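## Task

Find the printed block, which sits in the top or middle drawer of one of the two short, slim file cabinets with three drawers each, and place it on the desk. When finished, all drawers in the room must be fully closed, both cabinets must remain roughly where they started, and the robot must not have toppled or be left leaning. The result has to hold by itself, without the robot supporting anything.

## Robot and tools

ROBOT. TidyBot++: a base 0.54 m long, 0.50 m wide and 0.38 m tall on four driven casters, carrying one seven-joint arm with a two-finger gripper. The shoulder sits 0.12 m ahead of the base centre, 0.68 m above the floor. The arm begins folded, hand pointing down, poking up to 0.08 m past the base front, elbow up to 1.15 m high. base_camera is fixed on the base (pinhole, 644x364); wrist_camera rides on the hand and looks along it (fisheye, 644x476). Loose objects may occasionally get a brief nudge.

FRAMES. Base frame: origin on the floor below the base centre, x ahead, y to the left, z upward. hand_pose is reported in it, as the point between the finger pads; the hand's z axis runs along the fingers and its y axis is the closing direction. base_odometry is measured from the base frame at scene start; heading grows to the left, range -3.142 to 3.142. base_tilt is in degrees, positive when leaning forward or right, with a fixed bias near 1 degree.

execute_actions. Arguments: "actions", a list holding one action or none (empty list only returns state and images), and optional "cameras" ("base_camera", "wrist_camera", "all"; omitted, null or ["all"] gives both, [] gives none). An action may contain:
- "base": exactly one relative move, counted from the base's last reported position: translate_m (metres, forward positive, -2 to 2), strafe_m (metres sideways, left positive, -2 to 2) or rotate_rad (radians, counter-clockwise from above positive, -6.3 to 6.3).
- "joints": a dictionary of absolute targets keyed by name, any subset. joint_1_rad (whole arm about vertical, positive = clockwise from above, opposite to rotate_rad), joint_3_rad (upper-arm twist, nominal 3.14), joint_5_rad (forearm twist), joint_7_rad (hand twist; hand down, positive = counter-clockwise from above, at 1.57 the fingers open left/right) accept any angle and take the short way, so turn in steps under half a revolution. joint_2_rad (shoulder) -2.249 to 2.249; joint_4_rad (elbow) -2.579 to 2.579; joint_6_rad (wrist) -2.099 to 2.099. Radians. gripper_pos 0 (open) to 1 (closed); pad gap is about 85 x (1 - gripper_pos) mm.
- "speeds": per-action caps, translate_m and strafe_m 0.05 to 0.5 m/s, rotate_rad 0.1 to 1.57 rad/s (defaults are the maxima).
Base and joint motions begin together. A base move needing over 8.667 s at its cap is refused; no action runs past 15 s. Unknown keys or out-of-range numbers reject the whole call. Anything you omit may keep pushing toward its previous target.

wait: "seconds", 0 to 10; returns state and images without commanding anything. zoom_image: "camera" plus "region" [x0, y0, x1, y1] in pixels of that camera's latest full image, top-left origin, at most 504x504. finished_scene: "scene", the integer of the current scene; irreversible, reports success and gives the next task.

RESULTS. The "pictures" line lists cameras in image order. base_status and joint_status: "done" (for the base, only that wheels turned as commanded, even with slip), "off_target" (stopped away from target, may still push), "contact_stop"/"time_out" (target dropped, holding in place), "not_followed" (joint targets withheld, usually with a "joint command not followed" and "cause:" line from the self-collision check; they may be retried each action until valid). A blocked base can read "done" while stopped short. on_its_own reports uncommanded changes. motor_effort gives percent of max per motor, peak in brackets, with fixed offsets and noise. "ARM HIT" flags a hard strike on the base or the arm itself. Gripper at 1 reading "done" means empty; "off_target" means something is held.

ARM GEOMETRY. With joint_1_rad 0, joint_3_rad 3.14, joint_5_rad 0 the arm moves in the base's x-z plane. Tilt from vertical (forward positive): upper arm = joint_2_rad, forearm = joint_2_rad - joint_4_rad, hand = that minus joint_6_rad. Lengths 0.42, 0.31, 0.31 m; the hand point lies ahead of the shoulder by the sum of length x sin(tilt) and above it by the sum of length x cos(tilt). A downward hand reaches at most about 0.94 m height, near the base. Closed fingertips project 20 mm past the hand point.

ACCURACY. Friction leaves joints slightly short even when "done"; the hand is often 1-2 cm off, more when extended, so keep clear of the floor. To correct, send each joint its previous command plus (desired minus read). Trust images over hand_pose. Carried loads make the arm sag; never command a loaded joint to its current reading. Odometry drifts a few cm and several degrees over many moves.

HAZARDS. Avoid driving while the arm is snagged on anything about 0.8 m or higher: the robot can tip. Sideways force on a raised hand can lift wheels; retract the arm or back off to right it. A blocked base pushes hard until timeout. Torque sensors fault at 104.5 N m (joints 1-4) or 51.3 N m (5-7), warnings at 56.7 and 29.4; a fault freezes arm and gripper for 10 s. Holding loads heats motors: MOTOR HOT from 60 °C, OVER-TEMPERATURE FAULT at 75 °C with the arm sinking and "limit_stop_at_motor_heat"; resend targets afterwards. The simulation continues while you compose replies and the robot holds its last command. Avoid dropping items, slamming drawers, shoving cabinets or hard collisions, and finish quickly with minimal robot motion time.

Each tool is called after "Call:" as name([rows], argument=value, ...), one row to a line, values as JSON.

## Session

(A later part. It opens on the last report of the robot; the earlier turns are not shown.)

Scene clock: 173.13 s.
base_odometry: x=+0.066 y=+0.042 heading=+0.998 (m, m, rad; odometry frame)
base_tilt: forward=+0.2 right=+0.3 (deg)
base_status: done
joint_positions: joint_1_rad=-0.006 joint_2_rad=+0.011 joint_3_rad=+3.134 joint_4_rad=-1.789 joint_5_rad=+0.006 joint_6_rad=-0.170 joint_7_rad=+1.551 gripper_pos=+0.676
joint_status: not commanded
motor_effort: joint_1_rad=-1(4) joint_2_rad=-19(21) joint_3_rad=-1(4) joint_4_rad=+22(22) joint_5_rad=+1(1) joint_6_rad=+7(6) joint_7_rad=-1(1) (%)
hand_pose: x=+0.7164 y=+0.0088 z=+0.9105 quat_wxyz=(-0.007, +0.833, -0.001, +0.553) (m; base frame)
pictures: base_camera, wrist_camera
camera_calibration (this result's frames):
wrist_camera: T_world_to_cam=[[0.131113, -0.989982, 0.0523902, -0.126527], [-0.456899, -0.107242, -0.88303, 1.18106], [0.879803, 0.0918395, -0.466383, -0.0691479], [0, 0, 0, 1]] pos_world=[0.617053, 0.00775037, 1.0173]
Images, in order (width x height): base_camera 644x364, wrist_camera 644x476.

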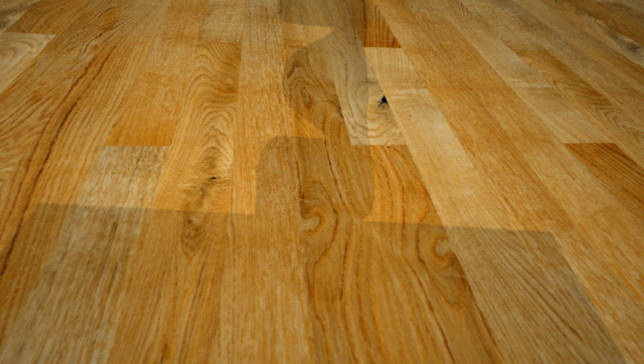

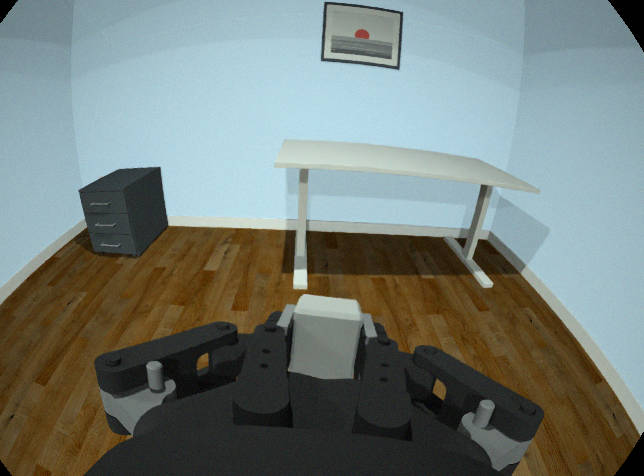

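Call:
execute_actions([
  {"base":{"strafe_m":-0.3},"joints":{"joint_2_rad":0.42,"joint_4_rad":-0.907,"joint_6_rad":-1.82}},
], cameras=[])

Call:
execute_actions([
  {"base":{"translate_m":1.25}},
])

Scene clock: 182.90 s.
base_odometry: x=+0.319 y=-0.120 heading=+0.999 (m, m, rad; odometry frame)
base_tilt: forward=+0.2 right=+0.2 (deg)
base_status: done
joint_positions: joint_1_rad=+0.002 joint_2_rad=+0.402 joint_3_rad=+3.140 joint_4_rad=-0.918 joint_5_rad=+0.006 joint_6_rad=-1.791 joint_7_rad=+1.551 gripper_pos=+0.676
joint_status: all done
motor_effort: joint_1_rad=+0(2) joint_2_rad=-27(27) joint_3_rad=-2(2) joint_4_rad=+17(22) joint_5_rad=+1(0) joint_6_rad=-1(6) joint_7_rad=+0(1) (%)
hand_pose: x=+0.5974 y=-0.0009 z=+0.8360 quat_wxyz=(+0.002, +1.000, -0.011, +0.015) (m; base frame)
pictures: none
No camera images: the call's "cameras" was empty. Leave "cameras" out to get every camera's image.

Scene clock: 186.77 s.
base_odometry: x=+0.996 y=+0.931 heading=+0.999 (m, m, rad; odometry frame)
base_tilt: forward=+0.2 right=+0.2 (deg)
base_status: done
joint_positions: joint_1_rad=+0.002 joint_2_rad=+0.413 joint_3_rad=+3.140 joint_4_rad=-0.916 joint_5_rad=+0.006 joint_6_rad=-1.793 joint_7_rad=+1.551 gripper_pos=+0.676
joint_status: not commanded
motor_effort: joint_1_rad=-1(2) joint_2_rad=-29(29) joint_3_rad=-1(0) joint_4_rad=+17(17) joint_5_rad=+1(1) joint_6_rad=+0(1) joint_7_rad=-2(0) (%)
hand_pose: x=+0.5993 y=-0.0009 z=+0.8311 quat_wxyz=(+0.002, +1.000, -0.011, +0.010) (m; base frame)
pictures: base_camera, wrist_camera
camera_calibration (this result's frames):
wrist_camera: T_world_to_cam=[[0.0883275, -0.992619, -0.0830986, 0.0216581], [-0.993766, -0.0935114, 0.0607027, 0.59374], [-0.0680254, 0.0772188, -0.994691, 1.00482], [0, 0, 0, 1]] pos_world=[0.656479, -0.000571596, 0.965247]
Images, in order (width x height): base_camera 644x364, wrist_camera 644x476.

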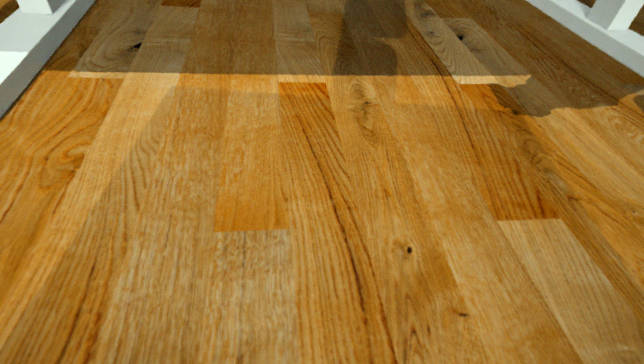

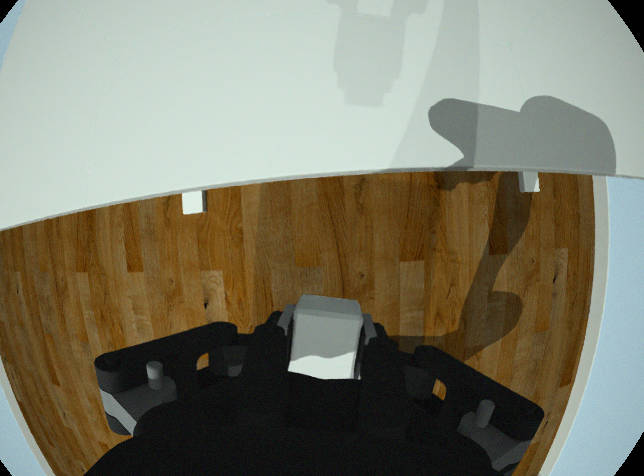

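Call:
execute_actions([
  {"base":{"translate_m":0.24}},
], cameras=[])

Call:
execute_actions([
  {"joints":{"joint_4_rad":-1.11,"joint_6_rad":-1.59}},
], cameras=["wrist_camera"])

Scene clock: 195.30 s.
base_odometry: x=+1.126 y=+1.133 heading=+0.998 (m, m, rad; odometry frame)
base_tilt: forward=+0.2 right=+0.3 (deg)
base_status: done
joint_positions: joint_1_rad=+0.002 joint_2_rad=+0.421 joint_3_rad=+3.140 joint_4_rad=-0.915 joint_5_rad=+0.006 joint_6_rad=-1.793 joint_7_rad=+1.551 gripper_pos=+0.676
joint_status: not commanded
motor_effort: joint_1_rad=-1(2) joint_2_rad=-28(30) joint_3_rad=-1(2) joint_4_rad=+17(17) joint_5_rad=+1(1) joint_6_rad=+0(0) joint_7_rad=-1(1) (%)
hand_pose: x=+0.6004 y=-0.0009 z=+0.8278 quat_wxyz=(+0.002, +1.000, -0.011, +0.006) (m; base frame)
pictures: none
No camera images: the call's "cameras" was empty. Leave "cameras" out to get every camera's image.

Scene clock: 196.50 s.
base_odometry: x=+1.126 y=+1.133 heading=+0.998 (m, m, rad; odometry frame)
base_tilt: forward=+0.3 right=+0.3 (deg)
base_status: not commanded
joint_positions: joint_1_rad=+0.002 joint_2_rad=+0.421 joint_3_rad=+3.140 joint_4_rad=-1.102 joint_5_rad=+0.006 joint_6_rad=-1.620 joint_7_rad=+1.551 gripper_pos=+0.676
joint_status: all done
motor_effort: joint_1_rad=-1(0) joint_2_rad=-28(29) joint_3_rad=-2(1) joint_4_rad=+17(17) joint_5_rad=+1(1) joint_6_rad=-1(1) joint_7_rad=-1(1) (%)
hand_pose: x=+0.6044 y=-0.0009 z=+0.7698 quat_wxyz=(+0.002, +1.000, -0.010, -0.001) (m; base frame)
pictures: wrist_camera
camera_calibration (this result's frames):
wrist_camera: T_world_to_cam=[[0.0875114, -0.992544, -0.0848375, 0.0179386], [-0.992183, -0.0944506, 0.0815573, 0.585505], [-0.0889622, 0.0770372, -0.993051, 0.955575], [0, 0, 0, 1]] pos_world=[0.664369, -0.000508609, 0.902705]
Images, in order (width x height): wrist_camera 644x476.

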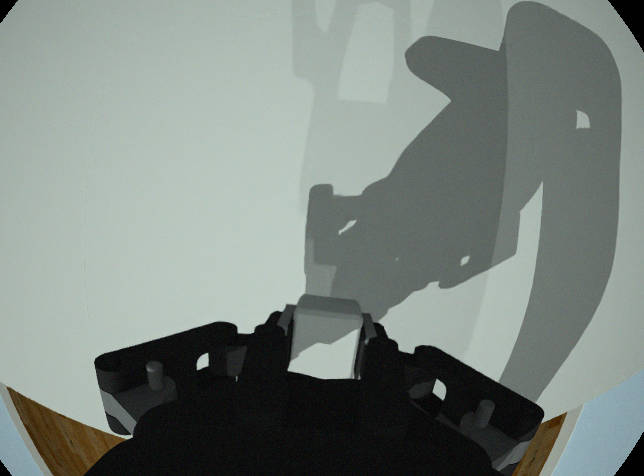

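Close. Lower a bit.

Call:
execute_actions([
  {"joints":{"joint_4_rad":-1.17,"joint_6_rad":-1.53}},
], cameras=["wrist_camera"])

Scene clock: 201.60 s.
base_odometry: x=+1.126 y=+1.133 heading=+0.998 (m, m, rad; odometry frame)
base_tilt: forward=+0.2 right=+0.2 (deg)
base_status: not commanded
joint_positions: joint_1_rad=+0.002 joint_2_rad=+0.421 joint_3_rad=+3.140 joint_4_rad=-1.164 joint_5_rad=+0.006 joint_6_rad=-1.561 joint_7_rad=+1.551 gripper_pos=+0.676
joint_status: all done
motor_effort: joint_1_rad=+0(1) joint_2_rad=-27(29) joint_3_rad=-1(1) joint_4_rad=+17(18) joint_5_rad=+1(1) joint_6_rad=+0(0) joint_7_rad=-2(1) (%)
hand_pose: x=+0.6038 y=-0.0009 z=+0.7502 quat_wxyz=(+0.002, +1.000, -0.010, -0.002) (m; base frame)
pictures: wrist_camera
camera_calibration (this result's frames):
wrist_camera: T_world_to_cam=[[0.0876, -0.992516, -0.0850822, 0.0164695], [-0.991917, -0.0947794, 0.0843666, 0.58429], [-0.0917992, 0.077004, -0.992796, 0.937632], [0, 0, 0, 1]] pos_world=[0.664199, -0.000476485, 0.882984]
Images, in order (width x height): wrist_camera 644x476.

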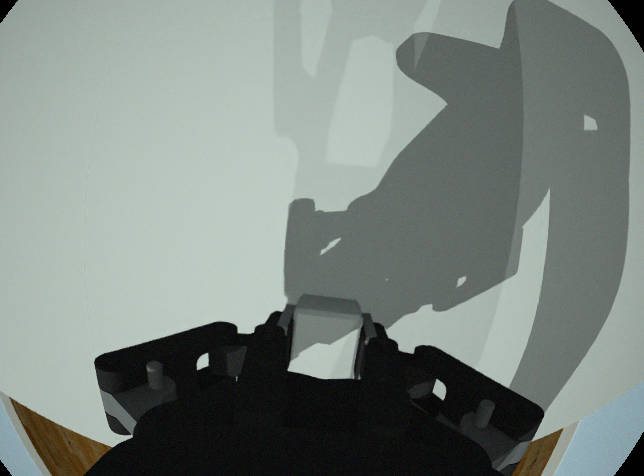

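Call:
execute_actions([
  {"joints":{"joint_4_rad":-1.22,"joint_6_rad":-1.48}},
], cameras=["wrist_camera"])

Scene clock: 204.87 s.
base_odometry: x=+1.126 y=+1.133 heading=+0.998 (m, m, rad; odometry frame)
base_tilt: forward=+0.2 right=+0.3 (deg)
base_status: not commanded
joint_positions: joint_1_rad=+0.002 joint_2_rad=+0.406 joint_3_rad=+3.140 joint_4_rad=-1.197 joint_5_rad=+0.006 joint_6_rad=-1.520 joint_7_rad=+1.551 gripper_pos=+0.676
joint_status: all done
motor_effort: joint_1_rad=-1(0) joint_2_rad=-23(28) joint_3_rad=-1(1) joint_4_rad=+14(17) joint_5_rad=+1(2) joint_6_rad=+0(2) joint_7_rad=-1(2) (%)
hand_pose: x=+0.6054 y=-0.0009 z=+0.7470 quat_wxyz=(+0.002, +1.000, -0.010, +0.010) (m; base frame)
pictures: wrist_camera
camera_calibration (this result's frames):
wrist_camera: T_world_to_cam=[[0.0897834, -0.992499, -0.0829755, 0.0131664], [-0.993594, -0.0949992, 0.0612027, 0.604482], [-0.0686262, 0.076949, -0.99467, 0.92194], [0, 0, 0, 1]] pos_world=[0.662697, -0.000449445, 0.881123]
Images, in order (width x height): wrist_camera 644x476.

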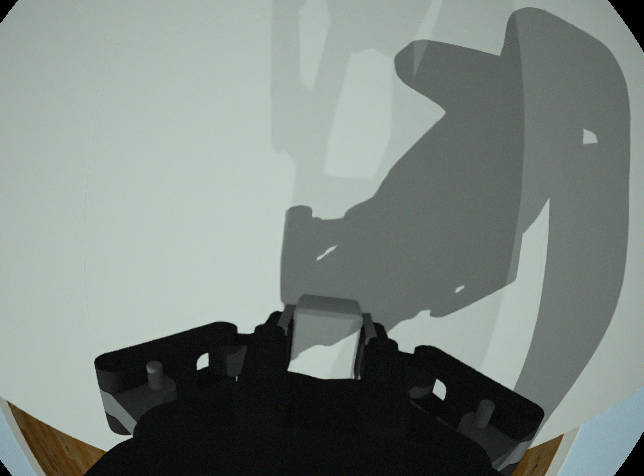

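Contact.

Call:
execute_actions([
  {"joints":{"gripper_pos":0.2,"joint_2_rad":0.39}},
], cameras=[])

Call:
execute_actions([
  {"joints":{"joint_2_rad":0.2,"joint_6_rad":-1.6}},
], cameras=["wrist_camera"])

Call:
finished_scene(scene=1)

Scene clock: 212.10 s.
base_odometry: x=+1.126 y=+1.133 heading=+0.998 (m, m, rad; odometry frame)
base_tilt: forward=+0.3 right=+0.2 (deg)
base_status: not commanded
joint_positions: joint_1_rad=+0.002 joint_2_rad=+0.401 joint_3_rad=+3.140 joint_4_rad=-1.209 joint_5_rad=+0.006 joint_6_rad=-1.512 joint_7_rad=+1.551 gripper_pos=+0.200
joint_status: all done
motor_effort: joint_1_rad=-1(0) joint_2_rad=-28(29) joint_3_rad=-1(2) joint_4_rad=+17(17) joint_5_rad=+1(1) joint_6_rad=-1(1) joint_7_rad=-1(1) (%)
hand_pose: x=+0.6035 y=-0.0008 z=+0.7455 quat_wxyz=(+0.002, +1.000, -0.010, +0.010) (m; base frame)
pictures: none
No camera images: the call's "cameras" was empty. Leave "cameras" out to get every camera's image.

Scene clock: 213.27 s.
base_odometry: x=+1.126 y=+1.133 heading=+0.998 (m, m, rad; odometry frame)
base_tilt: forward=+0.2 right=+0.3 (deg)
base_status: not commanded
joint_positions: joint_1_rad=+0.002 joint_2_rad=+0.197 joint_3_rad=+3.140 joint_4_rad=-1.212 joint_5_rad=+0.006 joint_6_rad=-1.571 joint_7_rad=+1.551 gripper_pos=+0.200
joint_status: all done
motor_effort: joint_1_rad=-1(1) joint_2_rad=-21(30) joint_3_rad=-1(1) joint_4_rad=+18(18) joint_5_rad=+1(1) joint_6_rad=+1(1) joint_7_rad=+0(1) (%)
hand_pose: x=+0.5617 y=-0.0008 z=+0.8380 quat_wxyz=(+0.002, +0.997, -0.010, +0.081) (m; base frame)
pictures: wrist_camera
camera_calibration (this result's frames):
wrist_camera: T_world_to_cam=[[0.10041, -0.992556, -0.0689275, 0.00697613], [-0.992205, -0.0947534, -0.0809381, 0.673831], [0.0738045, 0.0765172, -0.994333, 0.929191], [0, 0, 0, 1]] pos_world=[0.5993, -0.00032711, 0.978945]
Images, in order (width x height): wrist_camera 644x476.

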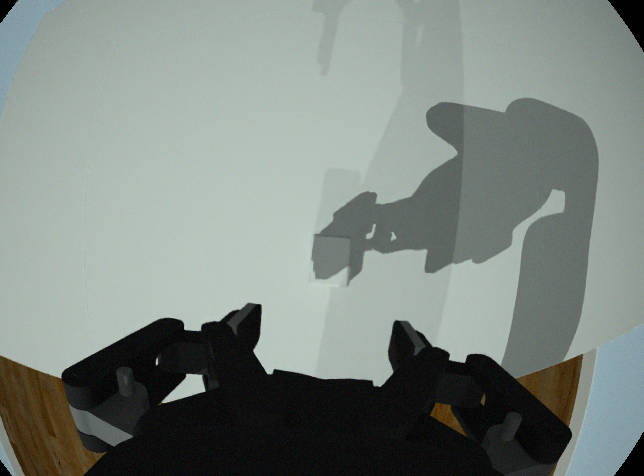

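The scene is finished: the task was done.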